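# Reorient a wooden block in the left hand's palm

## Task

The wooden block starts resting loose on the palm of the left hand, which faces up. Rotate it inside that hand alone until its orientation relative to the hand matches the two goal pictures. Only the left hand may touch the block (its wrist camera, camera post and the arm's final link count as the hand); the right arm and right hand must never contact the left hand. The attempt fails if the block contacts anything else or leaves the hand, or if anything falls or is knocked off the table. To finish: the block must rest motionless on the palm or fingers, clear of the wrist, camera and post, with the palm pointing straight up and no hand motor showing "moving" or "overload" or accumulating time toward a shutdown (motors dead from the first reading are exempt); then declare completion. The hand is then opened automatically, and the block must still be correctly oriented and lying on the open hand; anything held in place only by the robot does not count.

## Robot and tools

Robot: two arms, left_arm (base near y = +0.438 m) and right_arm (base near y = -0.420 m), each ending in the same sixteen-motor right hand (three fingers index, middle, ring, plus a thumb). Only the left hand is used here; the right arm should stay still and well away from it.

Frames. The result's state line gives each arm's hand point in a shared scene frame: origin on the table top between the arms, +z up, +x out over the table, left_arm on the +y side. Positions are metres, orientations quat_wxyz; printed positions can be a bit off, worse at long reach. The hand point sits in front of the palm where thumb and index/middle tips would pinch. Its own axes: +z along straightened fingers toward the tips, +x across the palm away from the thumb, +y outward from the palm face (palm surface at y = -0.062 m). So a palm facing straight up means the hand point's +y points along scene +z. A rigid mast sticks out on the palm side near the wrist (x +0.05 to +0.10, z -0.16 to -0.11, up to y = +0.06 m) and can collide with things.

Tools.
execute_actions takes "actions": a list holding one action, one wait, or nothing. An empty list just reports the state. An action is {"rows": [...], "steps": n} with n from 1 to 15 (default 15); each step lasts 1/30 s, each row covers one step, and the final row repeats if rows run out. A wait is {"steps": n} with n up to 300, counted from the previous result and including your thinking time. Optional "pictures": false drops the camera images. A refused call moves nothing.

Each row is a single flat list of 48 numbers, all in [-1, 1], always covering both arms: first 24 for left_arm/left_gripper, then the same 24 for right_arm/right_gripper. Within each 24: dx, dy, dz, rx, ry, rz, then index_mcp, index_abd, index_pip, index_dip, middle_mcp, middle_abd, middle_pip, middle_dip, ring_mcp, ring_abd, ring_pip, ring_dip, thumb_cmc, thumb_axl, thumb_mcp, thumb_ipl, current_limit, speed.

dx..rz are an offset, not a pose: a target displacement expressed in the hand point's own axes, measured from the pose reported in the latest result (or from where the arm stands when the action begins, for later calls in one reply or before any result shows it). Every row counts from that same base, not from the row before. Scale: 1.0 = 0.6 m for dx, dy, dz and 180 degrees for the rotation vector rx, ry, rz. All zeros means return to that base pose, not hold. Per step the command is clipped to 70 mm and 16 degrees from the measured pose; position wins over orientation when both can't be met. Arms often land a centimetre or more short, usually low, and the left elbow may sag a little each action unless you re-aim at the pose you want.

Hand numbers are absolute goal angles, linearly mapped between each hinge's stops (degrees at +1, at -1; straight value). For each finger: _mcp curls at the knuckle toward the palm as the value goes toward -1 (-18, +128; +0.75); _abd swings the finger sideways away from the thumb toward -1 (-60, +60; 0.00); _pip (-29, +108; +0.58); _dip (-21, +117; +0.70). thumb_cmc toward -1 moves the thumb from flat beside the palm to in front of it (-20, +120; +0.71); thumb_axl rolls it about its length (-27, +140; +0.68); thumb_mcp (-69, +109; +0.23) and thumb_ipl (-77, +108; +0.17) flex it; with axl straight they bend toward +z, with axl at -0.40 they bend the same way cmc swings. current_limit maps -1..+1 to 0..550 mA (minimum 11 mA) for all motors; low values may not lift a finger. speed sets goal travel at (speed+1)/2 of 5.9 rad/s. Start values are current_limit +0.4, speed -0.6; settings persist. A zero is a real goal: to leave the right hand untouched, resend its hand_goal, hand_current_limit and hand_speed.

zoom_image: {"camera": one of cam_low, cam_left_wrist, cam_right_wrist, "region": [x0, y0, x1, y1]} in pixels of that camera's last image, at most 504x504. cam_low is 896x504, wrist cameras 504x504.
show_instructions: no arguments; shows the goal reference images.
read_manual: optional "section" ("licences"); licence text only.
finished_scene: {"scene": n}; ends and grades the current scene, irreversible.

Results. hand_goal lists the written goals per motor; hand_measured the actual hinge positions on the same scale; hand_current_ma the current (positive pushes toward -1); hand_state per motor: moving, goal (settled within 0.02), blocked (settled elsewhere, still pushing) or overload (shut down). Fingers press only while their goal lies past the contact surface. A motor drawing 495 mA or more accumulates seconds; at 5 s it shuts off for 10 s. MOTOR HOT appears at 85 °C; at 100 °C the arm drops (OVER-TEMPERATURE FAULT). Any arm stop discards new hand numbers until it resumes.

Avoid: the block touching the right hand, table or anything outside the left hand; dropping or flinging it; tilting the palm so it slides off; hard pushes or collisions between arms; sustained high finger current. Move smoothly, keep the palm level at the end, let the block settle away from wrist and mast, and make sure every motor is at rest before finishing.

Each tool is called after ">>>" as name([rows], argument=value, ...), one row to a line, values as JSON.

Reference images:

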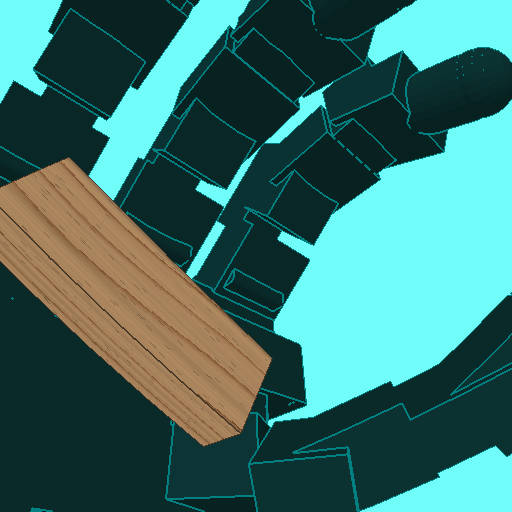

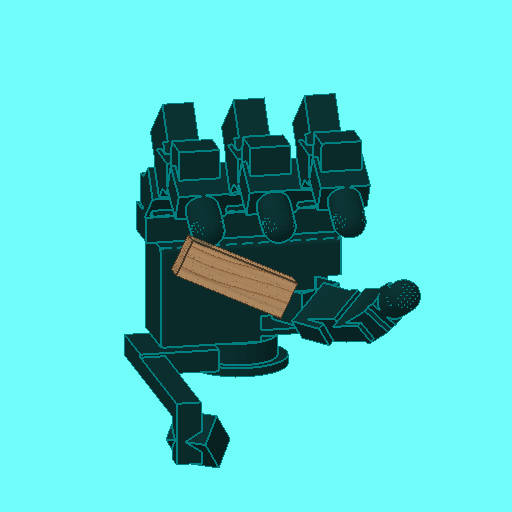

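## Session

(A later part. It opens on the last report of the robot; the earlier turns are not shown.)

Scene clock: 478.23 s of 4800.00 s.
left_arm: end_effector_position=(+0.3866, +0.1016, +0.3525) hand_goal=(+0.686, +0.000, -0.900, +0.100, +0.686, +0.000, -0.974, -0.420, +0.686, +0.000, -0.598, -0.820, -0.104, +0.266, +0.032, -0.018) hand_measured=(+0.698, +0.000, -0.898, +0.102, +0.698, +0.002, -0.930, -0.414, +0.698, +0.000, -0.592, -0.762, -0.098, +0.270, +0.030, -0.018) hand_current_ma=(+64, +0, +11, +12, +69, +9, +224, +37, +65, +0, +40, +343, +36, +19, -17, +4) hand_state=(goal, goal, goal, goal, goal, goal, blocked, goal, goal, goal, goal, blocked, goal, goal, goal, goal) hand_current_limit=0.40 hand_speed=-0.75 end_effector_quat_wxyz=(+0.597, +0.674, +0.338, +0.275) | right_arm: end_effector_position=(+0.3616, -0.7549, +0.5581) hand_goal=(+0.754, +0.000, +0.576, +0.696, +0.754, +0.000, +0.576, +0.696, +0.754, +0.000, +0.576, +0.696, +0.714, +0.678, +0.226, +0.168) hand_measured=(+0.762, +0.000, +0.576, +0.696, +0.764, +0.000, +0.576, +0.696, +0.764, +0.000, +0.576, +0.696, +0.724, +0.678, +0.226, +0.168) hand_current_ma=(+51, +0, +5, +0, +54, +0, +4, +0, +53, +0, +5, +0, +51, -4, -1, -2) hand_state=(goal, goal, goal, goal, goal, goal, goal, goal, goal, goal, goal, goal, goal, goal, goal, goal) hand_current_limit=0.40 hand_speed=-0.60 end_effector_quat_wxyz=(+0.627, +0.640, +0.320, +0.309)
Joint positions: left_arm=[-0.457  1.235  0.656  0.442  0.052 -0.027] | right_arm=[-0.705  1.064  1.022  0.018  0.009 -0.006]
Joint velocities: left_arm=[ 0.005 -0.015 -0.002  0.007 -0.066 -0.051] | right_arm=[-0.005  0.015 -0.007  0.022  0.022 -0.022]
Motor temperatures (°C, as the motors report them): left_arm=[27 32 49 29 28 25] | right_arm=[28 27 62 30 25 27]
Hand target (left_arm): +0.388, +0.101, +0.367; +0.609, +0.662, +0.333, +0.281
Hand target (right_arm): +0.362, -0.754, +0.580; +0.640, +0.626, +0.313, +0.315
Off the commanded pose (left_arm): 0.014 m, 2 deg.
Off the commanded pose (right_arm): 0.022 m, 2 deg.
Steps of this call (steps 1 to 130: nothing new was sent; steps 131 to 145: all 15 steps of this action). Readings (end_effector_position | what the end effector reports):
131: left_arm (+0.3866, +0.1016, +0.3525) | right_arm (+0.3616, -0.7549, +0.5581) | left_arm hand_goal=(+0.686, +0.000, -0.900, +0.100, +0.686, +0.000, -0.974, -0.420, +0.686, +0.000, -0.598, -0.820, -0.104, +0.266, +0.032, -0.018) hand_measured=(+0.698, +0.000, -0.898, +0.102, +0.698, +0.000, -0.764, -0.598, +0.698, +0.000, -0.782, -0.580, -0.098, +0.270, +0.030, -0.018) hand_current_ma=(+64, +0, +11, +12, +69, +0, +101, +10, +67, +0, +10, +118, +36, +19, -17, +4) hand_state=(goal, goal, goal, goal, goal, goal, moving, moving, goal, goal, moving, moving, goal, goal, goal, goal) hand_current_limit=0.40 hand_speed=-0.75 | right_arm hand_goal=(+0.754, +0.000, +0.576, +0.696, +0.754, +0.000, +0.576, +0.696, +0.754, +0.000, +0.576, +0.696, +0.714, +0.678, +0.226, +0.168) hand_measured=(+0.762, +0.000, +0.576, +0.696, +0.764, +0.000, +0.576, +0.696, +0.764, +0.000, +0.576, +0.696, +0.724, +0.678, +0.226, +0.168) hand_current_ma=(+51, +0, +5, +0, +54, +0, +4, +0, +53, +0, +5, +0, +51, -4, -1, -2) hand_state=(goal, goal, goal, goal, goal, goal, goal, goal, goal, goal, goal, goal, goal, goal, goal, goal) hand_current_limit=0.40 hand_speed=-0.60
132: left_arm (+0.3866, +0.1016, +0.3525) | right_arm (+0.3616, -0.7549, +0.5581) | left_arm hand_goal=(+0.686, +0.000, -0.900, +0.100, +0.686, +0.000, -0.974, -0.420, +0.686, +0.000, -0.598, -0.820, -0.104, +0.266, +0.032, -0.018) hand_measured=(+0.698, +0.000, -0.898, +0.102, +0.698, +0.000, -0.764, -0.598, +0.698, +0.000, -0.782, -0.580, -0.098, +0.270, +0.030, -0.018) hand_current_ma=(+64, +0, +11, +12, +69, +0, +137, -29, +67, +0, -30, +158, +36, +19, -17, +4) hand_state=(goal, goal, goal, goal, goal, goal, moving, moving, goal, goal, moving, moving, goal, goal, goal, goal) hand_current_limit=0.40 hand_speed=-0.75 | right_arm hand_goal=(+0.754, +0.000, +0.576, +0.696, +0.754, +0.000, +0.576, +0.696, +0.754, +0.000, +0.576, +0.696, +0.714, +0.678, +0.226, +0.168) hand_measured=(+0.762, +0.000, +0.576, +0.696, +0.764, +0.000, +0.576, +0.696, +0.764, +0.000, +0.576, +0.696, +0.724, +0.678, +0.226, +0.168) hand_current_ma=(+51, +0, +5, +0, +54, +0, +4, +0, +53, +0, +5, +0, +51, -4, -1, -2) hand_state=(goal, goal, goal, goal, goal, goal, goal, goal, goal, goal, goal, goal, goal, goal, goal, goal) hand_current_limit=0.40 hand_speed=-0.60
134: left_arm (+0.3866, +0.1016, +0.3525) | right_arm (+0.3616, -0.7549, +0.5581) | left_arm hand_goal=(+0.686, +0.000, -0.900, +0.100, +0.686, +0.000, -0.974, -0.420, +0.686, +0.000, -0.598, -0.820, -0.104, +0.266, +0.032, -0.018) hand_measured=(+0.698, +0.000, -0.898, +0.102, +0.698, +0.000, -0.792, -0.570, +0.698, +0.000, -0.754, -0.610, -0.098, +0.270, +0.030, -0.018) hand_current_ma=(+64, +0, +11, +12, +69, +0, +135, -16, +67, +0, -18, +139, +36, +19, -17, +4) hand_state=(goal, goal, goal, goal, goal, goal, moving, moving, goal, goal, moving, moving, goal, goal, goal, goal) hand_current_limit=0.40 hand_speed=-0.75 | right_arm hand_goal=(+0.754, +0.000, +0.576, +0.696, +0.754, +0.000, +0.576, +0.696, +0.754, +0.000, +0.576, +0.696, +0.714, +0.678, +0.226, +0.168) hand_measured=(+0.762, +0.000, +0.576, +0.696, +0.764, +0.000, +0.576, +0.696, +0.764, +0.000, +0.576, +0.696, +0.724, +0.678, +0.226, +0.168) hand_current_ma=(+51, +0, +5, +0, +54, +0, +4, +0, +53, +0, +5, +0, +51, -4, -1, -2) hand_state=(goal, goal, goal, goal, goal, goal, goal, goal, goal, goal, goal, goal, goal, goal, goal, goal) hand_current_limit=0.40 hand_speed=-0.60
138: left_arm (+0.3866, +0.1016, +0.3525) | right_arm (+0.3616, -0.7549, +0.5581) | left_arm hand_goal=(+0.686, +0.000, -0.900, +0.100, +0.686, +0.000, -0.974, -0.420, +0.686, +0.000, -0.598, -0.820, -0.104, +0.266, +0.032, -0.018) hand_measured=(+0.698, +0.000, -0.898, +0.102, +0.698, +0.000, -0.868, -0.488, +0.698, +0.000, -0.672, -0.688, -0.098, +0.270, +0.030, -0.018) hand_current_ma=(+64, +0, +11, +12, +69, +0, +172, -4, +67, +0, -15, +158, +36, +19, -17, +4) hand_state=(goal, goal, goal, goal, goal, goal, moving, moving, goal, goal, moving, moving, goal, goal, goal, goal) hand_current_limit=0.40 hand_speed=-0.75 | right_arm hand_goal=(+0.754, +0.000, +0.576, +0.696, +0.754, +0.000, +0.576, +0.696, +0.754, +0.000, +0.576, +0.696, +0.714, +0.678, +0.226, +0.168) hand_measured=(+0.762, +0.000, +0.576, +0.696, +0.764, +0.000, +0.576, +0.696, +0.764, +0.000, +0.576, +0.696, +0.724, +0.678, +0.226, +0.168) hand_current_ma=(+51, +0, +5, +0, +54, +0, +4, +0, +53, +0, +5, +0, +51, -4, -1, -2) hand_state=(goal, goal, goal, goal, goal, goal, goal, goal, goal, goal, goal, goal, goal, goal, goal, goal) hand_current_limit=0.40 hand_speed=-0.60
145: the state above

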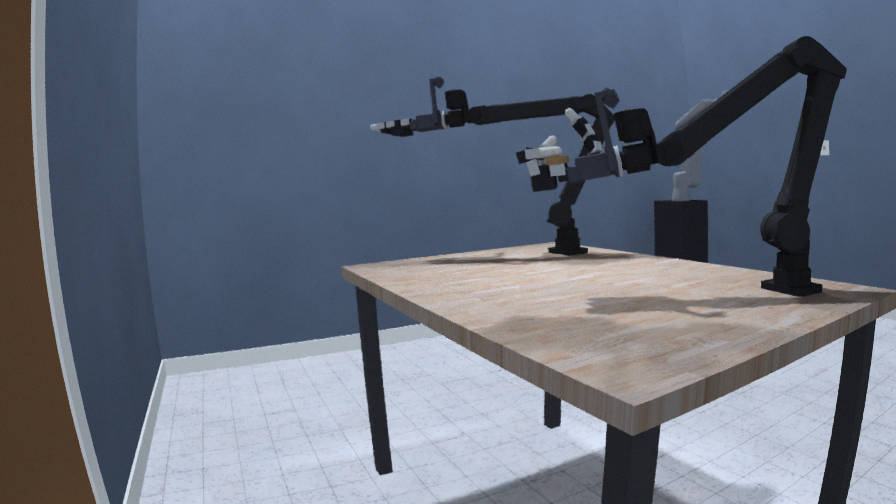

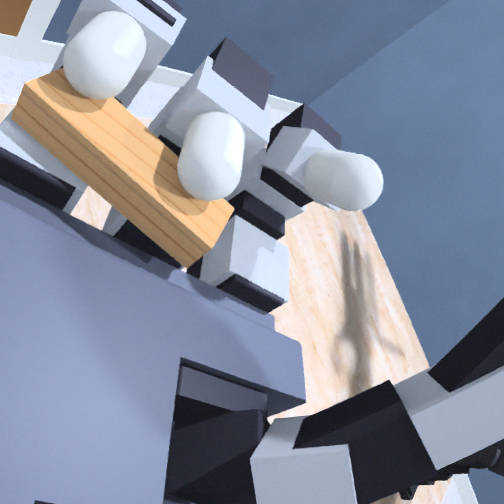

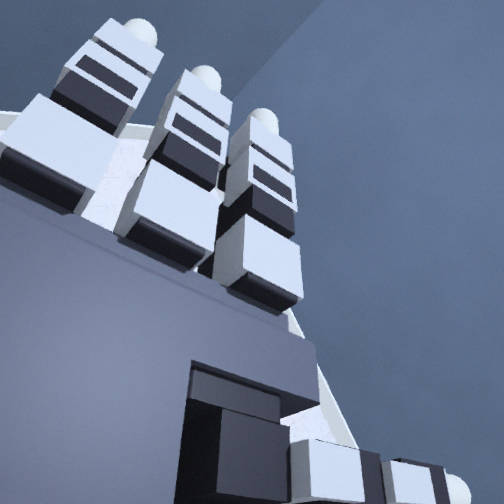

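>>> execute_actions([
  {"rows": [[0,0.024,0,-0.012,0,0, 0.685,0,-0.9,0.1, 0.685,0,-0.974,-0.42, 0.685,0,-0.599,-0.3, -0.104,0.266,0.032,-0.018, 0.4,-0.4, 0,0.037,0,-0.0135,0,0, 0.754,0,0.576,0.696, 0.754,0,0.576,0.696, 0.754,0,0.576,0.696, 0.714,0.678,0.226,0.168, 0.4,-0.6],[0,0.024,0,-0.012,0,0, 0.685,0,-0.9,0.1, 0.685,0,-0.974,-0.42, 0.685,0,-0.599,-0.3, -0.104,0.266,0.032,-0.018, 0.4,-0.4, 0,0.037,0,-0.0135,0,0, 0.754,0,0.576,0.696, 0.754,0,0.576,0.696, 0.754,0,0.576,0.696, 0.714,0.678,0.226,0.168, 0.4,-0.6],[0,0.024,0,-0.012,0,0, 0.685,0,-0.9,0.1, 0.685,0,-0.974,-0.42, 0.685,0,-0.599,-0.3, -0.104,0.266,0.032,-0.018, 0.4,-0.4, 0,0.037,0,-0.0135,0,0, 0.754,0,0.576,0.696, 0.754,0,0.576,0.696, 0.754,0,0.576,0.696, 0.714,0.678,0.226,0.168, 0.4,-0.6],[0,0.024,0,-0.012,0,0, 0.685,0,-0.9,0.1, 0.685,0,-0.974,-0.42, 0.685,0,-0.599,-0.3, -0.104,0.266,0.032,-0.018, 0.4,-0.4, 0,0.037,0,-0.0135,0,0, 0.754,0,0.576,0.696, 0.754,0,0.576,0.696, 0.754,0,0.576,0.696, 0.714,0.678,0.226,0.168, 0.4,-0.6],[0,0.024,0,-0.012,0,0, 0.685,0,-0.9,0.1, 0.685,0,-0.974,-0.42, 0.685,0,-0.599,-0.3, -0.104,0.266,0.032,-0.018, 0.4,-0.4, 0,0.037,0,-0.0135,0,0, 0.754,0,0.576,0.696, 0.754,0,0.576,0.696, 0.754,0,0.576,0.696, 0.714,0.678,0.226,0.168, 0.4,-0.6],[0,0.024,0,-0.012,0,0, 0.685,0,-0.9,0.1, 0.685,0,-0.974,-0.42, 0.685,0,-0.599,-0.3, -0.104,0.266,0.032,-0.018, 0.4,-0.4, 0,0.037,0,-0.0135,0,0, 0.754,0,0.576,0.696, 0.754,0,0.576,0.696, 0.754,0,0.576,0.696, 0.714,0.678,0.226,0.168, 0.4,-0.6],[0,0.024,0,-0.012,0,0, 0.685,0,-0.9,0.1, 0.685,0,-0.974,-0.42, 0.685,0,-0.599,-0.3, -0.104,0.266,0.032,-0.018, 0.4,-0.4, 0,0.037,0,-0.0135,0,0, 0.754,0,0.576,0.696, 0.754,0,0.576,0.696, 0.754,0,0.576,0.696, 0.714,0.678,0.226,0.168, 0.4,-0.6],[0,0.024,0,-0.012,0,0, 0.685,0,-0.9,0.1, 0.685,0,-0.974,-0.42, 0.685,0,-0.83,-0.3, -0.104,0.266,0.032,-0.018, 0.4,-0.4, 0,0.037,0,-0.0135,0,0, 0.754,0,0.576,0.696, 0.754,0,0.576,0.696, 0.754,0,0.576,0.696, 0.714,0.678,0.226,0.168, 0.4,-0.6]], "steps": 15},
], pictures=false)

>>> execute_actions([
  {"rows": [[0,0.024,0,-0.012,0,0, 0.685,0,-0.9,0.1, 0.685,0,-0.974,-0.42, 0.685,0,-0.83,-0.3, -0.104,0.266,0.032,-0.018, 0.4,-0.5, 0,0.037,0,-0.0135,0,0, 0.754,0,0.576,0.696, 0.754,0,0.576,0.696, 0.754,0,0.576,0.696, 0.714,0.678,0.226,0.168, 0.4,-0.6],[0,0.024,0,-0.012,0,0, 0.685,0,-0.9,0.1, 0.685,0,-0.974,-0.42, 0.685,0,-0.83,-0.3, -0.104,0.266,0.032,-0.018, 0.4,-0.5, 0,0.037,0,-0.0135,0,0, 0.754,0,0.576,0.696, 0.754,0,0.576,0.696, 0.754,0,0.576,0.696, 0.714,0.678,0.226,0.168, 0.4,-0.6],[0,0.024,0,-0.012,0,0, 0.685,0,-0.9,0.1, 0.685,0,-0.974,-0.42, 0.685,0,-0.83,-0.3, -0.104,0.266,0.032,-0.018, 0.4,-0.5, 0,0.037,0,-0.0135,0,0, 0.754,0,0.576,0.696, 0.754,0,0.576,0.696, 0.754,0,0.576,0.696, 0.714,0.678,0.226,0.168, 0.4,-0.6],[0,0.024,0,-0.012,0,0, 0.685,0,-0.9,0.1, 0.685,0,-0.974,-0.42, 0.685,0,-0.83,-0.58, -0.104,0.266,0.032,-0.018, 0.4,-0.5, 0,0.037,0,-0.0135,0,0, 0.754,0,0.576,0.696, 0.754,0,0.576,0.696, 0.754,0,0.576,0.696, 0.714,0.678,0.226,0.168, 0.4,-0.6]], "steps": 15},
], pictures=false)

>>> execute_actions([
  {"rows": [[0,0.024,0,-0.012,0,0, 0.685,0,-0.9,0.1, 0.685,0,-0.974,-0.42, 0.685,0,-0.64,-0.77, -0.104,0.266,0.032,-0.018, 0.4,-0.75, 0,0.037,0,-0.0135,0,0, 0.754,0,0.576,0.696, 0.754,0,0.576,0.696, 0.754,0,0.576,0.696, 0.714,0.678,0.226,0.168, 0.4,-0.6]], "steps": 15},
])

Scene clock: 517.90 s of 4800.00 s.
left_arm: end_effector_position=(+0.3866, +0.1016, +0.3525) hand_goal=(+0.686, +0.000, -0.900, +0.100, +0.686, +0.000, -0.974, -0.420, +0.686, +0.000, -0.830, -0.300, -0.104, +0.266, +0.032, -0.018) hand_measured=(+0.698, +0.000, -0.898, +0.102, +0.698, +0.002, -0.934, -0.412, +0.698, +0.000, -0.760, -0.416, -0.098, +0.270, +0.030, -0.018) hand_current_ma=(+64, +0, +11, +12, +69, +9, +207, +51, +66, +0, +54, -55, +36, +19, -17, +4) hand_state=(goal, goal, goal, goal, goal, goal, blocked, goal, goal, goal, moving, moving, goal, goal, goal, goal) hand_current_limit=0.40 hand_speed=-0.40 end_effector_quat_wxyz=(+0.597, +0.674, +0.338, +0.275) | right_arm: end_effector_position=(+0.3616, -0.7549, +0.5581) hand_goal=(+0.754, +0.000, +0.576, +0.696, +0.754, +0.000, +0.576, +0.696, +0.754, +0.000, +0.576, +0.696, +0.714, +0.678, +0.226, +0.168) hand_measured=(+0.762, +0.000, +0.576, +0.696, +0.764, +0.000, +0.576, +0.696, +0.764, +0.000, +0.576, +0.696, +0.724, +0.678, +0.226, +0.168) hand_current_ma=(+51, +0, +5, +0, +54, +0, +4, +0, +53, +0, +5, +0, +51, -4, -1, -2) hand_state=(goal, goal, goal, goal, goal, goal, goal, goal, goal, goal, goal, goal, goal, goal, goal, goal) hand_current_limit=0.40 hand_speed=-0.60 end_effector_quat_wxyz=(+0.627, +0.640, +0.320, +0.309)
Joint positions: left_arm=[-0.457  1.235  0.656  0.442  0.052 -0.027] | right_arm=[-0.705  1.064  1.022  0.018  0.009 -0.006]
Joint velocities: left_arm=[-0.015  0.005 -0.012 -0.032 -0.022  0.007] | right_arm=[-0.015  0.015 -0.002 -0.002 -0.051 -0.007]
Motor temperatures (°C, as the motors report them): left_arm=[27 32 49 29 28 25] | right_arm=[28 27 63 30 25 27]
Hand target (left_arm): +0.388, +0.101, +0.367; +0.609, +0.662, +0.333, +0.281
Hand target (right_arm): +0.362, -0.754, +0.580; +0.640, +0.626, +0.313, +0.315
Off the commanded pose (left_arm): 0.014 m, 2 deg.
Off the commanded pose (right_arm): 0.022 m, 2 deg.
Steps of this call (steps 1 to 1175: nothing new was sent; steps 1176 to 1190: all 15 steps of this action). Readings (end_effector_position | what the end effector reports):
1176: left_arm (+0.3866, +0.1016, +0.3525) | right_arm (+0.3616, -0.7549, +0.5581) | left_arm hand_goal=(+0.686, +0.000, -0.900, +0.100, +0.686, +0.000, -0.974, -0.420, +0.686, +0.000, -0.598, -0.300, -0.104, +0.266, +0.032, -0.018) hand_measured=(+0.698, +0.000, -0.898, +0.102, +0.698, +0.002, -0.930, -0.414, +0.698, +0.000, -0.592, -0.762, -0.098, +0.270, +0.030, -0.018) hand_current_ma=(+64, +0, +11, +12, +69, +9, +223, +37, +66, +0, +40, +338, +36, +19, -17, +4) hand_state=(goal, goal, goal, goal, goal, goal, blocked, goal, goal, goal, goal, moving, goal, goal, goal, goal) hand_current_limit=0.40 hand_speed=-0.40 | right_arm hand_goal=(+0.754, +0.000, +0.576, +0.696, +0.754, +0.000, +0.576, +0.696, +0.754, +0.000, +0.576, +0.696, +0.714, +0.678, +0.226, +0.168) hand_measured=(+0.762, +0.000, +0.576, +0.696, +0.764, +0.000, +0.576, +0.696, +0.764, +0.000, +0.576, +0.696, +0.724, +0.678, +0.226, +0.168) hand_current_ma=(+51, +0, +5, +0, +54, +0, +4, +0, +53, +0, +5, +0, +51, -4, -1, -2) hand_state=(goal, goal, goal, goal, goal, goal, goal, goal, goal, goal, goal, goal, goal, goal, goal, goal) hand_current_limit=0.40 hand_speed=-0.60
1177: left_arm (+0.3866, +0.1016, +0.3525) | right_arm (+0.3616, -0.7549, +0.5581) | left_arm hand_goal=(+0.686, +0.000, -0.900, +0.100, +0.686, +0.000, -0.974, -0.420, +0.686, +0.000, -0.598, -0.300, -0.104, +0.266, +0.032, -0.018) hand_measured=(+0.698, +0.000, -0.898, +0.102, +0.698, +0.002, -0.930, -0.414, +0.698, +0.000, -0.592, -0.762, -0.098, +0.270, +0.030, -0.018) hand_current_ma=(+64, +0, +11, +12, +69, +9, +223, +37, +66, +0, +40, +193, +36, +19, -17, +4) hand_state=(goal, goal, goal, goal, goal, goal, blocked, goal, goal, goal, goal, moving, goal, goal, goal, goal) hand_current_limit=0.40 hand_speed=-0.40 | right_arm hand_goal=(+0.754, +0.000, +0.576, +0.696, +0.754, +0.000, +0.576, +0.696, +0.754, +0.000, +0.576, +0.696, +0.714, +0.678, +0.226, +0.168) hand_measured=(+0.762, +0.000, +0.576, +0.696, +0.764, +0.000, +0.576, +0.696, +0.764, +0.000, +0.576, +0.696, +0.724, +0.678, +0.226, +0.168) hand_current_ma=(+51, +0, +5, +0, +54, +0, +4, +0, +53, +0, +5, +0, +51, -4, -1, -2) hand_state=(goal, goal, goal, goal, goal, goal, goal, goal, goal, goal, goal, goal, goal, goal, goal, goal) hand_current_limit=0.40 hand_speed=-0.60
1179: left_arm (+0.3866, +0.1016, +0.3525) | right_arm (+0.3616, -0.7549, +0.5581) | left_arm hand_goal=(+0.686, +0.000, -0.900, +0.100, +0.686, +0.000, -0.974, -0.420, +0.686, +0.000, -0.598, -0.300, -0.104, +0.266, +0.032, -0.018) hand_measured=(+0.698, +0.000, -0.898, +0.102, +0.698, +0.002, -0.932, -0.412, +0.698, +0.000, -0.594, -0.734, -0.098, +0.270, +0.030, -0.018) hand_current_ma=(+64, +0, +11, +12, +69, +9, +205, +54, +66, +0, +17, -60, +36, +19, -17, +4) hand_state=(goal, goal, goal, goal, goal, goal, moving, moving, goal, goal, moving, moving, goal, goal, goal, goal) hand_current_limit=0.40 hand_speed=-0.40 | right_arm hand_goal=(+0.754, +0.000, +0.576, +0.696, +0.754, +0.000, +0.576, +0.696, +0.754, +0.000, +0.576, +0.696, +0.714, +0.678, +0.226, +0.168) hand_measured=(+0.762, +0.000, +0.576, +0.696, +0.764, +0.000, +0.576, +0.696, +0.764, +0.000, +0.576, +0.696, +0.724, +0.678, +0.226, +0.168) hand_current_ma=(+51, +0, +5, +0, +54, +0, +4, +0, +53, +0, +5, +0, +51, -4, -1, -2) hand_state=(goal, goal, goal, goal, goal, goal, goal, goal, goal, goal, goal, goal, goal, goal, goal, goal) hand_current_limit=0.40 hand_speed=-0.60
1183: left_arm (+0.3866, +0.1016, +0.3525) | right_arm (+0.3616, -0.7549, +0.5581) | left_arm hand_goal=(+0.686, +0.000, -0.900, +0.100, +0.686, +0.000, -0.974, -0.420, +0.686, +0.000, -0.830, -0.300, -0.104, +0.266, +0.032, -0.018) hand_measured=(+0.698, +0.000, -0.898, +0.102, +0.698, +0.002, -0.934, -0.412, +0.698, +0.000, -0.596, -0.620, -0.098, +0.270, +0.030, -0.018) hand_current_ma=(+64, +0, +11, +12, +69, +9, +207, +51, +66, +0, +17, -59, +36, +19, -17, +4) hand_state=(goal, goal, goal, goal, goal, goal, blocked, goal, goal, goal, moving, moving, goal, goal, goal, goal) hand_current_limit=0.40 hand_speed=-0.40 | right_arm hand_goal=(+0.754, +0.000, +0.576, +0.696, +0.754, +0.000, +0.576, +0.696, +0.754, +0.000, +0.576, +0.696, +0.714, +0.678, +0.226, +0.168) hand_measured=(+0.762, +0.000, +0.576, +0.696, +0.764, +0.000, +0.576, +0.696, +0.764, +0.000, +0.576, +0.696, +0.724, +0.678, +0.226, +0.168) hand_current_ma=(+51, +0, +5, +0, +54, +0, +4, +0, +53, +0, +5, +0, +51, -4, -1, -2) hand_state=(goal, goal, goal, goal, goal, goal, goal, goal, goal, goal, goal, goal, goal, goal, goal, goal) hand_current_limit=0.40 hand_speed=-0.60
1190: the state above

Scene clock: 518.40 s of 4800.00 s.
left_arm: end_effector_position=(+0.3866, +0.1016, +0.3525) hand_goal=(+0.686, +0.000, -0.900, +0.100, +0.686, +0.000, -0.974, -0.420, +0.686, +0.000, -0.830, -0.580, -0.104, +0.266, +0.032, -0.018) hand_measured=(+0.698, +0.000, -0.898, +0.102, +0.698, +0.002, -0.934, -0.412, +0.698, +0.000, -0.822, -0.540, -0.098, +0.270, +0.030, -0.018) hand_current_ma=(+64, +0, +11, +12, +69, +9, +206, +52, +66, +0, +51, +254, +36, +19, -17, +4) hand_state=(goal, goal, goal, goal, goal, goal, blocked, goal, goal, goal, moving, moving, goal, goal, goal, goal) hand_current_limit=0.40 hand_speed=-0.50 end_effector_quat_wxyz=(+0.597, +0.674, +0.338, +0.275) | right_arm: end_effector_position=(+0.3616, -0.7549, +0.5581) hand_goal=(+0.754, +0.000, +0.576, +0.696, +0.754, +0.000, +0.576, +0.696, +0.754, +0.000, +0.576, +0.696, +0.714, +0.678, +0.226, +0.168) hand_measured=(+0.762, +0.000, +0.576, +0.696, +0.764, +0.000, +0.576, +0.696, +0.764, +0.000, +0.576, +0.696, +0.724, +0.678, +0.226, +0.168) hand_current_ma=(+51, +0, +5, +0, +54, +0, +4, +0, +53, +0, +5, +0, +51, -4, -1, -2) hand_state=(goal, goal, goal, goal, goal, goal, goal, goal, goal, goal, goal, goal, goal, goal, goal, goal) hand_current_limit=0.40 hand_speed=-0.60 end_effector_quat_wxyz=(+0.627, +0.640, +0.320, +0.309)
Joint positions: left_arm=[-0.457  1.235  0.656  0.442  0.052 -0.027] | right_arm=[-0.705  1.064  1.022  0.018  0.009 -0.006]
Joint velocities: left_arm=[-0.005 -0.024  0.017  0.002 -0.037 -0.051] | right_arm=[-0.005 -0.015  0.002  0.007  0.022 -0.007]
Motor temperatures (°C, as the motors report them): left_arm=[27 32 49 29 28 25] | right_arm=[28 27 63 30 25 27]
Hand target (left_arm): +0.388, +0.101, +0.367; +0.609, +0.662, +0.333, +0.281
Hand target (right_arm): +0.362, -0.754, +0.580; +0.640, +0.626, +0.313, +0.315
Off the commanded pose (left_arm): 0.014 m, 2 deg.
Off the commanded pose (right_arm): 0.022 m, 2 deg.
Steps of this call (steps 1 to 15: all 15 steps of this action). Readings (end_effector_position | what the end effector reports):
1: left_arm (+0.3866, +0.1016, +0.3525) | right_arm (+0.3616, -0.7549, +0.5581) | left_arm hand_goal=(+0.686, +0.000, -0.900, +0.100, +0.686, +0.000, -0.974, -0.420, +0.686, +0.000, -0.830, -0.300, -0.104, +0.266, +0.032, -0.018) hand_measured=(+0.698, +0.000, -0.898, +0.102, +0.698, +0.002, -0.934, -0.412, +0.698, +0.000, -0.790, -0.388, -0.098, +0.270, +0.030, -0.018) hand_current_ma=(+64, +0, +11, +12, +69, +9, +207, +51, +66, +0, +27, -55, +36, +19, -17, +4) hand_state=(goal, goal, goal, goal, goal, goal, blocked, goal, goal, goal, moving, moving, goal, goal, goal, goal) hand_current_limit=0.40 hand_speed=-0.50 | right_arm hand_goal=(+0.754, +0.000, +0.576, +0.696, +0.754, +0.000, +0.576, +0.696, +0.754, +0.000, +0.576, +0.696, +0.714, +0.678, +0.226, +0.168) hand_measured=(+0.762, +0.000, +0.576, +0.696, +0.764, +0.000, +0.576, +0.696, +0.764, +0.000, +0.576, +0.696, +0.724, +0.678, +0.226, +0.168) hand_current_ma=(+51, +0, +5, +0, +54, +0, +4, +0, +53, +0, +5, +0, +51, -4, -1, -2) hand_state=(goal, goal, goal, goal, goal, goal, goal, goal, goal, goal, goal, goal, goal, goal, goal, goal) hand_current_limit=0.40 hand_speed=-0.60
2: left_arm (+0.3866, +0.1016, +0.3525) | right_arm (+0.3616, -0.7549, +0.5581) | left_arm hand_goal=(+0.686, +0.000, -0.900, +0.100, +0.686, +0.000, -0.974, -0.420, +0.686, +0.000, -0.830, -0.300, -0.104, +0.266, +0.032, -0.018) hand_measured=(+0.698, +0.000, -0.898, +0.102, +0.698, +0.002, -0.934, -0.412, +0.698, +0.000, -0.814, -0.358, -0.098, +0.270, +0.030, -0.018) hand_current_ma=(+64, +0, +11, +12, +69, +9, +207, +51, +66, +0, -6, -55, +36, +19, -17, +4) hand_state=(goal, goal, goal, goal, goal, goal, blocked, goal, goal, goal, moving, moving, goal, goal, goal, goal) hand_current_limit=0.40 hand_speed=-0.50 | right_arm hand_goal=(+0.754, +0.000, +0.576, +0.696, +0.754, +0.000, +0.576, +0.696, +0.754, +0.000, +0.576, +0.696, +0.714, +0.678, +0.226, +0.168) hand_measured=(+0.762, +0.000, +0.576, +0.696, +0.764, +0.000, +0.576, +0.696, +0.764, +0.000, +0.576, +0.696, +0.724, +0.678, +0.226, +0.168) hand_current_ma=(+51, +0, +5, +0, +54, +0, +4, +0, +53, +0, +5, +0, +51, -4, -1, -2) hand_state=(goal, goal, goal, goal, goal, goal, goal, goal, goal, goal, goal, goal, goal, goal, goal, goal) hand_current_limit=0.40 hand_speed=-0.60
4: left_arm (+0.3866, +0.1016, +0.3525) | right_arm (+0.3616, -0.7549, +0.5581) | left_arm hand_goal=(+0.686, +0.000, -0.900, +0.100, +0.686, +0.000, -0.974, -0.420, +0.686, +0.000, -0.830, -0.580, -0.104, +0.266, +0.032, -0.018) hand_measured=(+0.698, +0.000, -0.898, +0.102, +0.698, +0.002, -0.934, -0.412, +0.698, +0.000, -0.826, -0.312, -0.098, +0.270, +0.030, -0.018) hand_current_ma=(+64, +0, +11, +12, +69, +9, +207, +51, +66, +0, +10, -8, +36, +19, -17, +4) hand_state=(goal, goal, goal, goal, goal, goal, blocked, goal, goal, goal, moving, moving, goal, goal, goal, goal) hand_current_limit=0.40 hand_speed=-0.50 | right_arm hand_goal=(+0.754, +0.000, +0.576, +0.696, +0.754, +0.000, +0.576, +0.696, +0.754, +0.000, +0.576, +0.696, +0.714, +0.678, +0.226, +0.168) hand_measured=(+0.762, +0.000, +0.576, +0.696, +0.764, +0.000, +0.576, +0.696, +0.764, +0.000, +0.576, +0.696, +0.724, +0.678, +0.226, +0.168) hand_current_ma=(+51, +0, +5, +0, +54, +0, +4, +0, +53, +0, +5, +0, +51, -4, -1, -2) hand_state=(goal, goal, goal, goal, goal, goal, goal, goal, goal, goal, goal, goal, goal, goal, goal, goal) hand_current_limit=0.40 hand_speed=-0.60
8: left_arm (+0.3866, +0.1016, +0.3525) | right_arm (+0.3616, -0.7549, +0.5581) | left_arm hand_goal=(+0.686, +0.000, -0.900, +0.100, +0.686, +0.000, -0.974, -0.420, +0.686, +0.000, -0.830, -0.580, -0.104, +0.266, +0.032, -0.018) hand_measured=(+0.698, +0.000, -0.898, +0.102, +0.698, +0.002, -0.934, -0.412, +0.698, +0.000, -0.828, -0.378, -0.098, +0.270, +0.030, -0.018) hand_current_ma=(+64, +0, +11, +12, +69, +9, +207, +51, +66, +0, +12, +47, +36, +19, -17, +4) hand_state=(goal, goal, goal, goal, goal, goal, blocked, goal, goal, goal, goal, moving, goal, goal, goal, goal) hand_current_limit=0.40 hand_speed=-0.50 | right_arm hand_goal=(+0.754, +0.000, +0.576, +0.696, +0.754, +0.000, +0.576, +0.696, +0.754, +0.000, +0.576, +0.696, +0.714, +0.678, +0.226, +0.168) hand_measured=(+0.762, +0.000, +0.576, +0.696, +0.764, +0.000, +0.576, +0.696, +0.764, +0.000, +0.576, +0.696, +0.724, +0.678, +0.226, +0.168) hand_current_ma=(+51, +0, +5, +0, +54, +0, +4, +0, +53, +0, +5, +0, +51, -4, -1, -2) hand_state=(goal, goal, goal, goal, goal, goal, goal, goal, goal, goal, goal, goal, goal, goal, goal, goal) hand_current_limit=0.40 hand_speed=-0.60
15: the state above

Scene clock: 518.90 s of 4800.00 s.
left_arm: end_effector_position=(+0.3866, +0.1016, +0.3525) hand_goal=(+0.686, +0.000, -0.900, +0.100, +0.686, +0.000, -0.974, -0.420, +0.686, +0.000, -0.640, -0.770, -0.104, +0.266, +0.032, -0.018) hand_measured=(+0.698, +0.000, -0.898, +0.102, +0.698, +0.002, -0.934, -0.412, +0.698, +0.000, -0.634, -0.724, -0.098, +0.270, +0.030, -0.018) hand_current_ma=(+64, +0, +11, +12, +69, +9, +206, +52, +66, +0, +32, +270, +36, +19, -17, +4) hand_state=(goal, goal, goal, goal, goal, goal, blocked, goal, goal, goal, goal, blocked, goal, goal, goal, goal) hand_current_limit=0.40 hand_speed=-0.75 end_effector_quat_wxyz=(+0.597, +0.674, +0.338, +0.275) | right_arm: end_effector_position=(+0.3616, -0.7549, +0.5581) hand_goal=(+0.754, +0.000, +0.576, +0.696, +0.754, +0.000, +0.576, +0.696, +0.754, +0.000, +0.576, +0.696, +0.714, +0.678, +0.226, +0.168) hand_measured=(+0.762, +0.000, +0.576, +0.696, +0.764, +0.000, +0.576, +0.696, +0.764, +0.000, +0.576, +0.696, +0.724, +0.678, +0.226, +0.168) hand_current_ma=(+51, +0, +5, +0, +54, +0, +4, +0, +53, +0, +5, +0, +51, -4, -1, -2) hand_state=(goal, goal, goal, goal, goal, goal, goal, goal, goal, goal, goal, goal, goal, goal, goal, goal) hand_current_limit=0.40 hand_speed=-0.60 end_effector_quat_wxyz=(+0.627, +0.640, +0.320, +0.309)
Joint positions: left_arm=[-0.457  1.235  0.656  0.442  0.052 -0.027] | right_arm=[-0.705  1.064  1.022  0.018  0.009 -0.006]
Joint velocities: left_arm=[-0.005 -0.015 -0.007 -0.002 -0.066 -0.081] | right_arm=[-0.005  0.005  0.007 -0.012  0.051 -0.051]
Motor temperatures (°C, as the motors report them): left_arm=[27 32 49 29 28 25] | right_arm=[28 27 63 30 25 27]
Hand target (left_arm): +0.388, +0.101, +0.367; +0.609, +0.662, +0.333, +0.281
Hand target (right_arm): +0.362, -0.754, +0.580; +0.640, +0.626, +0.313, +0.315
Off the commanded pose (left_arm): 0.014 m, 2 deg.
Off the commanded pose (right_arm): 0.022 m, 2 deg.
Steps of this call (steps 1 to 15: all 15 steps of this action). Readings (end_effector_position | what the end effector reports):
1: left_arm (+0.3866, +0.1016, +0.3525) | right_arm (+0.3616, -0.7549, +0.5581) | left_arm hand_goal=(+0.686, +0.000, -0.900, +0.100, +0.686, +0.000, -0.974, -0.420, +0.686, +0.000, -0.640, -0.770, -0.104, +0.266, +0.032, -0.018) hand_measured=(+0.698, +0.000, -0.898, +0.102, +0.698, +0.002, -0.934, -0.412, +0.698, +0.000, -0.822, -0.540, -0.098, +0.270, +0.030, -0.018) hand_current_ma=(+64, +0, +11, +12, +69, +9, +206, +52, +66, +0, +49, +241, +36, +19, -17, +4) hand_state=(goal, goal, goal, goal, goal, goal, blocked, goal, goal, goal, moving, moving, goal, goal, goal, goal) hand_current_limit=0.40 hand_speed=-0.75 | right_arm hand_goal=(+0.754, +0.000, +0.576, +0.696, +0.754, +0.000, +0.576, +0.696, +0.754, +0.000, +0.576, +0.696, +0.714, +0.678, +0.226, +0.168) hand_measured=(+0.762, +0.000, +0.576, +0.696, +0.764, +0.000, +0.576, +0.696, +0.764, +0.000, +0.576, +0.696, +0.724, +0.678, +0.226, +0.168) hand_current_ma=(+51, +0, +5, +0, +54, +0, +4, +0, +53, +0, +5, +0, +51, -4, -1, -2) hand_state=(goal, goal, goal, goal, goal, goal, goal, goal, goal, goal, goal, goal, goal, goal, goal, goal) hand_current_limit=0.40 hand_speed=-0.60
2: left_arm (+0.3866, +0.1016, +0.3525) | right_arm (+0.3616, -0.7549, +0.5581) | left_arm hand_goal=(+0.686, +0.000, -0.900, +0.100, +0.686, +0.000, -0.974, -0.420, +0.686, +0.000, -0.640, -0.770, -0.104, +0.266, +0.032, -0.018) hand_measured=(+0.698, +0.000, -0.898, +0.102, +0.698, +0.002, -0.934, -0.412, +0.698, +0.000, -0.822, -0.540, -0.098, +0.270, +0.030, -0.018) hand_current_ma=(+64, +0, +11, +12, +69, +9, +206, +52, +66, +0, +8, +283, +36, +19, -17, +4) hand_state=(goal, goal, goal, goal, goal, goal, blocked, goal, goal, goal, moving, moving, goal, goal, goal, goal) hand_current_limit=0.40 hand_speed=-0.75 | right_arm hand_goal=(+0.754, +0.000, +0.576, +0.696, +0.754, +0.000, +0.576, +0.696, +0.754, +0.000, +0.576, +0.696, +0.714, +0.678, +0.226, +0.168) hand_measured=(+0.762, +0.000, +0.576, +0.696, +0.764, +0.000, +0.576, +0.696, +0.764, +0.000, +0.576, +0.696, +0.724, +0.678, +0.226, +0.168) hand_current_ma=(+51, +0, +5, +0, +54, +0, +4, +0, +53, +0, +5, +0, +51, -4, -1, -2) hand_state=(goal, goal, goal, goal, goal, goal, goal, goal, goal, goal, goal, goal, goal, goal, goal, goal) hand_current_limit=0.40 hand_speed=-0.60
4: left_arm (+0.3866, +0.1016, +0.3525) | right_arm (+0.3616, -0.7549, +0.5581) | left_arm hand_goal=(+0.686, +0.000, -0.900, +0.100, +0.686, +0.000, -0.974, -0.420, +0.686, +0.000, -0.640, -0.770, -0.104, +0.266, +0.032, -0.018) hand_measured=(+0.698, +0.000, -0.898, +0.102, +0.698, +0.002, -0.934, -0.412, +0.698, +0.000, -0.796, -0.566, -0.098, +0.270, +0.030, -0.018) hand_current_ma=(+64, +0, +11, +12, +69, +9, +206, +52, +66, +0, -11, +162, +36, +19, -17, +4) hand_state=(goal, goal, goal, goal, goal, goal, blocked, goal, goal, goal, moving, moving, goal, goal, goal, goal) hand_current_limit=0.40 hand_speed=-0.75 | right_arm hand_goal=(+0.754, +0.000, +0.576, +0.696, +0.754, +0.000, +0.576, +0.696, +0.754, +0.000, +0.576, +0.696, +0.714, +0.678, +0.226, +0.168) hand_measured=(+0.762, +0.000, +0.576, +0.696, +0.764, +0.000, +0.576, +0.696, +0.764, +0.000, +0.576, +0.696, +0.724, +0.678, +0.226, +0.168) hand_current_ma=(+51, +0, +5, +0, +54, +0, +4, +0, +53, +0, +5, +0, +51, -4, -1, -2) hand_state=(goal, goal, goal, goal, goal, goal, goal, goal, goal, goal, goal, goal, goal, goal, goal, goal) hand_current_limit=0.40 hand_speed=-0.60
8: left_arm (+0.3866, +0.1016, +0.3525) | right_arm (+0.3616, -0.7549, +0.5581) | left_arm hand_goal=(+0.686, +0.000, -0.900, +0.100, +0.686, +0.000, -0.974, -0.420, +0.686, +0.000, -0.640, -0.770, -0.104, +0.266, +0.032, -0.018) hand_measured=(+0.698, +0.000, -0.898, +0.102, +0.698, +0.002, -0.934, -0.412, +0.698, +0.000, -0.718, -0.646, -0.098, +0.270, +0.030, -0.018) hand_current_ma=(+64, +0, +11, +12, +69, +9, +206, +52, +66, +0, -13, +155, +36, +19, -17, +4) hand_state=(goal, goal, goal, goal, goal, goal, blocked, goal, goal, goal, moving, moving, goal, goal, goal, goal) hand_current_limit=0.40 hand_speed=-0.75 | right_arm hand_goal=(+0.754, +0.000, +0.576, +0.696, +0.754, +0.000, +0.576, +0.696, +0.754, +0.000, +0.576, +0.696, +0.714, +0.678, +0.226, +0.168) hand_measured=(+0.762, +0.000, +0.576, +0.696, +0.764, +0.000, +0.576, +0.696, +0.764, +0.000, +0.576, +0.696, +0.724, +0.678, +0.226, +0.168) hand_current_ma=(+51, +0, +5, +0, +54, +0, +4, +0, +53, +0, +5, +0, +51, -4, -1, -2) hand_state=(goal, goal, goal, goal, goal, goal, goal, goal, goal, goal, goal, goal, goal, goal, goal, goal) hand_current_limit=0.40 hand_speed=-0.60
15: the state above

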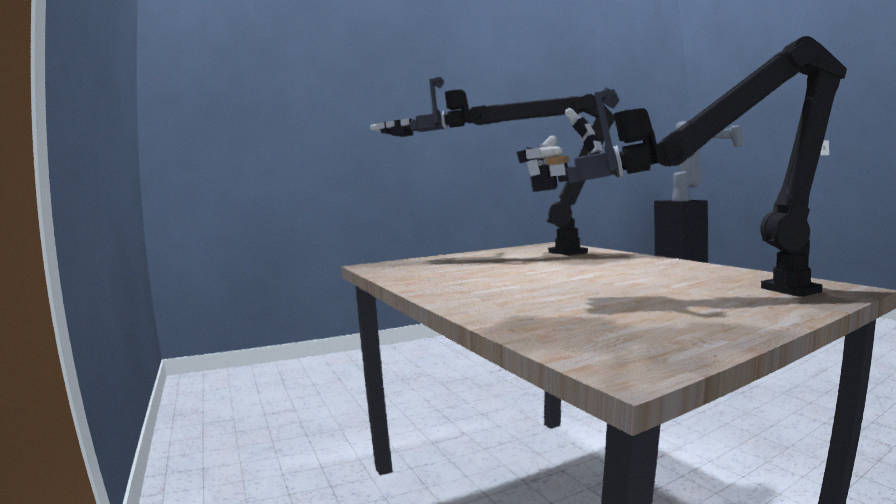

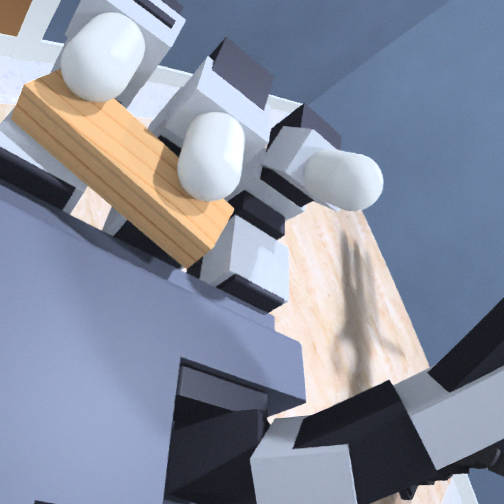

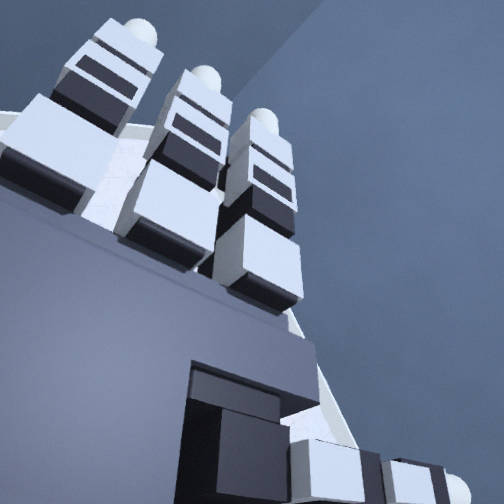

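>>> execute_actions(actions=[])

Scene clock: 531.60 s of 4800.00 s.
left_arm: end_effector_position=(+0.3866, +0.1016, +0.3525) hand_goal=(+0.686, +0.000, -0.900, +0.100, +0.686, +0.000, -0.974, -0.420, +0.686, +0.000, -0.640, -0.770, -0.104, +0.266, +0.032, -0.018) hand_measured=(+0.698, +0.000, -0.898, +0.102, +0.698, +0.002, -0.934, -0.412, +0.698, +0.000, -0.634, -0.724, -0.098, +0.270, +0.030, -0.018) hand_current_ma=(+64, +0, +11, +12, +69, +9, +206, +52, +66, +0, +32, +269, +36, +19, -17, +4) hand_state=(goal, goal, goal, goal, goal, goal, blocked, goal, goal, goal, goal, blocked, goal, goal, goal, goal) hand_current_limit=0.40 hand_speed=-0.75 end_effector_quat_wxyz=(+0.597, +0.674, +0.338, +0.275) | right_arm: end_effector_position=(+0.3616, -0.7549, +0.5581) hand_goal=(+0.754, +0.000, +0.576, +0.696, +0.754, +0.000, +0.576, +0.696, +0.754, +0.000, +0.576, +0.696, +0.714, +0.678, +0.226, +0.168) hand_measured=(+0.762, +0.000, +0.576, +0.696, +0.764, +0.000, +0.576, +0.696, +0.764, +0.000, +0.576, +0.696, +0.724, +0.678, +0.226, +0.168) hand_current_ma=(+51, +0, +5, +0, +54, +0, +4, +0, +53, +0, +5, +0, +51, -4, -1, -2) hand_state=(goal, goal, goal, goal, goal, goal, goal, goal, goal, goal, goal, goal, goal, goal, goal, goal) hand_current_limit=0.40 hand_speed=-0.60 end_effector_quat_wxyz=(+0.627, +0.640, +0.320, +0.309)
Joint positions: left_arm=[-0.457  1.235  0.656  0.442  0.052 -0.027] | right_arm=[-0.705  1.064  1.022  0.018  0.009 -0.006]
Joint velocities: left_arm=[-0.005  0.005  0.012 -0.002 -0.051  0.051] | right_arm=[-0.005 -0.005  0.007  0.012  0.066 -0.007]
Motor temperatures (°C, as the motors report them): left_arm=[27 32 49 29 28 25] | right_arm=[28 27 64 30 25 27]
Hand target (left_arm): +0.388, +0.101, +0.367; +0.609, +0.662, +0.333, +0.281
Hand target (right_arm): +0.362, -0.754, +0.580; +0.640, +0.626, +0.313, +0.315
Off the commanded pose (left_arm): 0.014 m, 2 deg.
Off the commanded pose (right_arm): 0.022 m, 2 deg.
Steps of this call (steps 1 to 381: nothing new was sent). Readings (end_effector_position | what the end effector reports):
1: left_arm (+0.3866, +0.1016, +0.3525) | right_arm (+0.3616, -0.7549, +0.5581) | left_arm hand_goal=(+0.686, +0.000, -0.900, +0.100, +0.686, +0.000, -0.974, -0.420, +0.686, +0.000, -0.640, -0.770, -0.104, +0.266, +0.032, -0.018) hand_measured=(+0.698, +0.000, -0.898, +0.102, +0.698, +0.002, -0.934, -0.412, +0.698, +0.000, -0.634, -0.724, -0.098, +0.270, +0.030, -0.018) hand_current_ma=(+64, +0, +11, +12, +69, +9, +206, +52, +66, +0, +32, +270, +36, +19, -17, +4) hand_state=(goal, goal, goal, goal, goal, goal, blocked, goal, goal, goal, goal, blocked, goal, goal, goal, goal) hand_current_limit=0.40 hand_speed=-0.75 | right_arm hand_goal=(+0.754, +0.000, +0.576, +0.696, +0.754, +0.000, +0.576, +0.696, +0.754, +0.000, +0.576, +0.696, +0.714, +0.678, +0.226, +0.168) hand_measured=(+0.762, +0.000, +0.576, +0.696, +0.764, +0.000, +0.576, +0.696, +0.764, +0.000, +0.576, +0.696, +0.724, +0.678, +0.226, +0.168) hand_current_ma=(+51, +0, +5, +0, +54, +0, +4, +0, +53, +0, +5, +0, +51, -4, -1, -2) hand_state=(goal, goal, goal, goal, goal, goal, goal, goal, goal, goal, goal, goal, goal, goal, goal, goal) hand_current_limit=0.40 hand_speed=-0.60
2: left_arm (+0.3866, +0.1016, +0.3525) | right_arm (+0.3616, -0.7549, +0.5581) | left_arm hand_goal=(+0.686, +0.000, -0.900, +0.100, +0.686, +0.000, -0.974, -0.420, +0.686, +0.000, -0.640, -0.770, -0.104, +0.266, +0.032, -0.018) hand_measured=(+0.698, +0.000, -0.898, +0.102, +0.698, +0.002, -0.934, -0.412, +0.698, +0.000, -0.634, -0.724, -0.098, +0.270, +0.030, -0.018) hand_current_ma=(+64, +0, +11, +12, +69, +9, +206, +52, +66, +0, +32, +270, +36, +19, -17, +4) hand_state=(goal, goal, goal, goal, goal, goal, blocked, goal, goal, goal, goal, blocked, goal, goal, goal, goal) hand_current_limit=0.40 hand_speed=-0.75 | right_arm hand_goal=(+0.754, +0.000, +0.576, +0.696, +0.754, +0.000, +0.576, +0.696, +0.754, +0.000, +0.576, +0.696, +0.714, +0.678, +0.226, +0.168) hand_measured=(+0.762, +0.000, +0.576, +0.696, +0.764, +0.000, +0.576, +0.696, +0.764, +0.000, +0.576, +0.696, +0.724, +0.678, +0.226, +0.168) hand_current_ma=(+51, +0, +5, +0, +54, +0, +4, +0, +53, +0, +5, +0, +51, -4, -1, -2) hand_state=(goal, goal, goal, goal, goal, goal, goal, goal, goal, goal, goal, goal, goal, goal, goal, goal) hand_current_limit=0.40 hand_speed=-0.60
4: left_arm (+0.3866, +0.1016, +0.3525) | right_arm (+0.3616, -0.7549, +0.5581) | left_arm hand_goal=(+0.686, +0.000, -0.900, +0.100, +0.686, +0.000, -0.974, -0.420, +0.686, +0.000, -0.640, -0.770, -0.104, +0.266, +0.032, -0.018) hand_measured=(+0.698, +0.000, -0.898, +0.102, +0.698, +0.002, -0.934, -0.412, +0.698, +0.000, -0.634, -0.724, -0.098, +0.270, +0.030, -0.018) hand_current_ma=(+64, +0, +11, +12, +69, +9, +206, +52, +66, +0, +32, +269, +36, +19, -17, +4) hand_state=(goal, goal, goal, goal, goal, goal, blocked, goal, goal, goal, goal, blocked, goal, goal, goal, goal) hand_current_limit=0.40 hand_speed=-0.75 | right_arm hand_goal=(+0.754, +0.000, +0.576, +0.696, +0.754, +0.000, +0.576, +0.696, +0.754, +0.000, +0.576, +0.696, +0.714, +0.678, +0.226, +0.168) hand_measured=(+0.762, +0.000, +0.576, +0.696, +0.764, +0.000, +0.576, +0.696, +0.764, +0.000, +0.576, +0.696, +0.724, +0.678, +0.226, +0.168) hand_current_ma=(+51, +0, +5, +0, +54, +0, +4, +0, +53, +0, +5, +0, +51, -4, -1, -2) hand_state=(goal, goal, goal, goal, goal, goal, goal, goal, goal, goal, goal, goal, goal, goal, goal, goal) hand_current_limit=0.40 hand_speed=-0.60
8: left_arm (+0.3866, +0.1016, +0.3525) | right_arm (+0.3616, -0.7549, +0.5581) | left_arm hand_goal=(+0.686, +0.000, -0.900, +0.100, +0.686, +0.000, -0.974, -0.420, +0.686, +0.000, -0.640, -0.770, -0.104, +0.266, +0.032, -0.018) hand_measured=(+0.698, +0.000, -0.898, +0.102, +0.698, +0.002, -0.934, -0.412, +0.698, +0.000, -0.634, -0.724, -0.098, +0.270, +0.030, -0.018) hand_current_ma=(+64, +0, +11, +12, +69, +9, +206, +52, +66, +0, +32, +269, +36, +19, -17, +4) hand_state=(goal, goal, goal, goal, goal, goal, blocked, goal, goal, goal, goal, blocked, goal, goal, goal, goal) hand_current_limit=0.40 hand_speed=-0.75 | right_arm hand_goal=(+0.754, +0.000, +0.576, +0.696, +0.754, +0.000, +0.576, +0.696, +0.754, +0.000, +0.576, +0.696, +0.714, +0.678, +0.226, +0.168) hand_measured=(+0.762, +0.000, +0.576, +0.696, +0.764, +0.000, +0.576, +0.696, +0.764, +0.000, +0.576, +0.696, +0.724, +0.678, +0.226, +0.168) hand_current_ma=(+51, +0, +5, +0, +54, +0, +4, +0, +53, +0, +5, +0, +51, -4, -1, -2) hand_state=(goal, goal, goal, goal, goal, goal, goal, goal, goal, goal, goal, goal, goal, goal, goal, goal) hand_current_limit=0.40 hand_speed=-0.60
381: the state above

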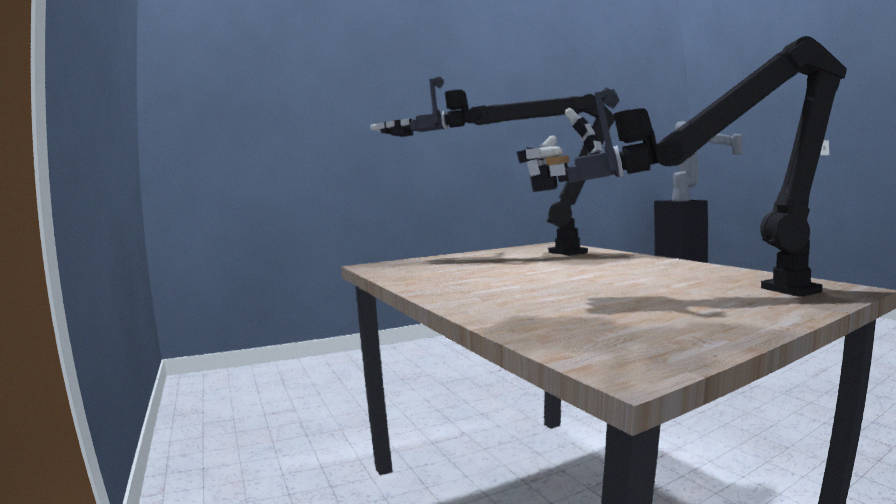

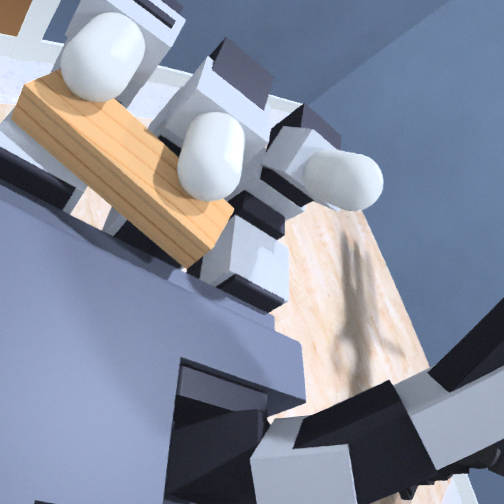

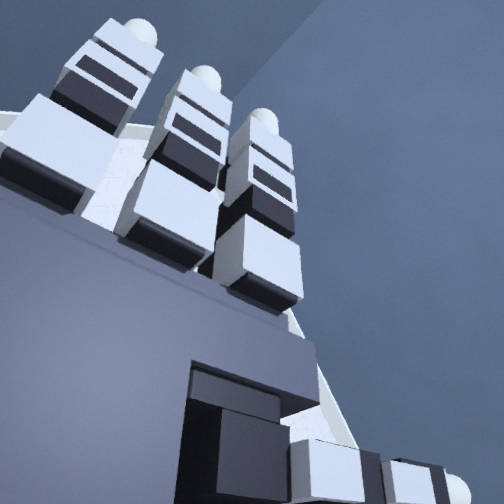

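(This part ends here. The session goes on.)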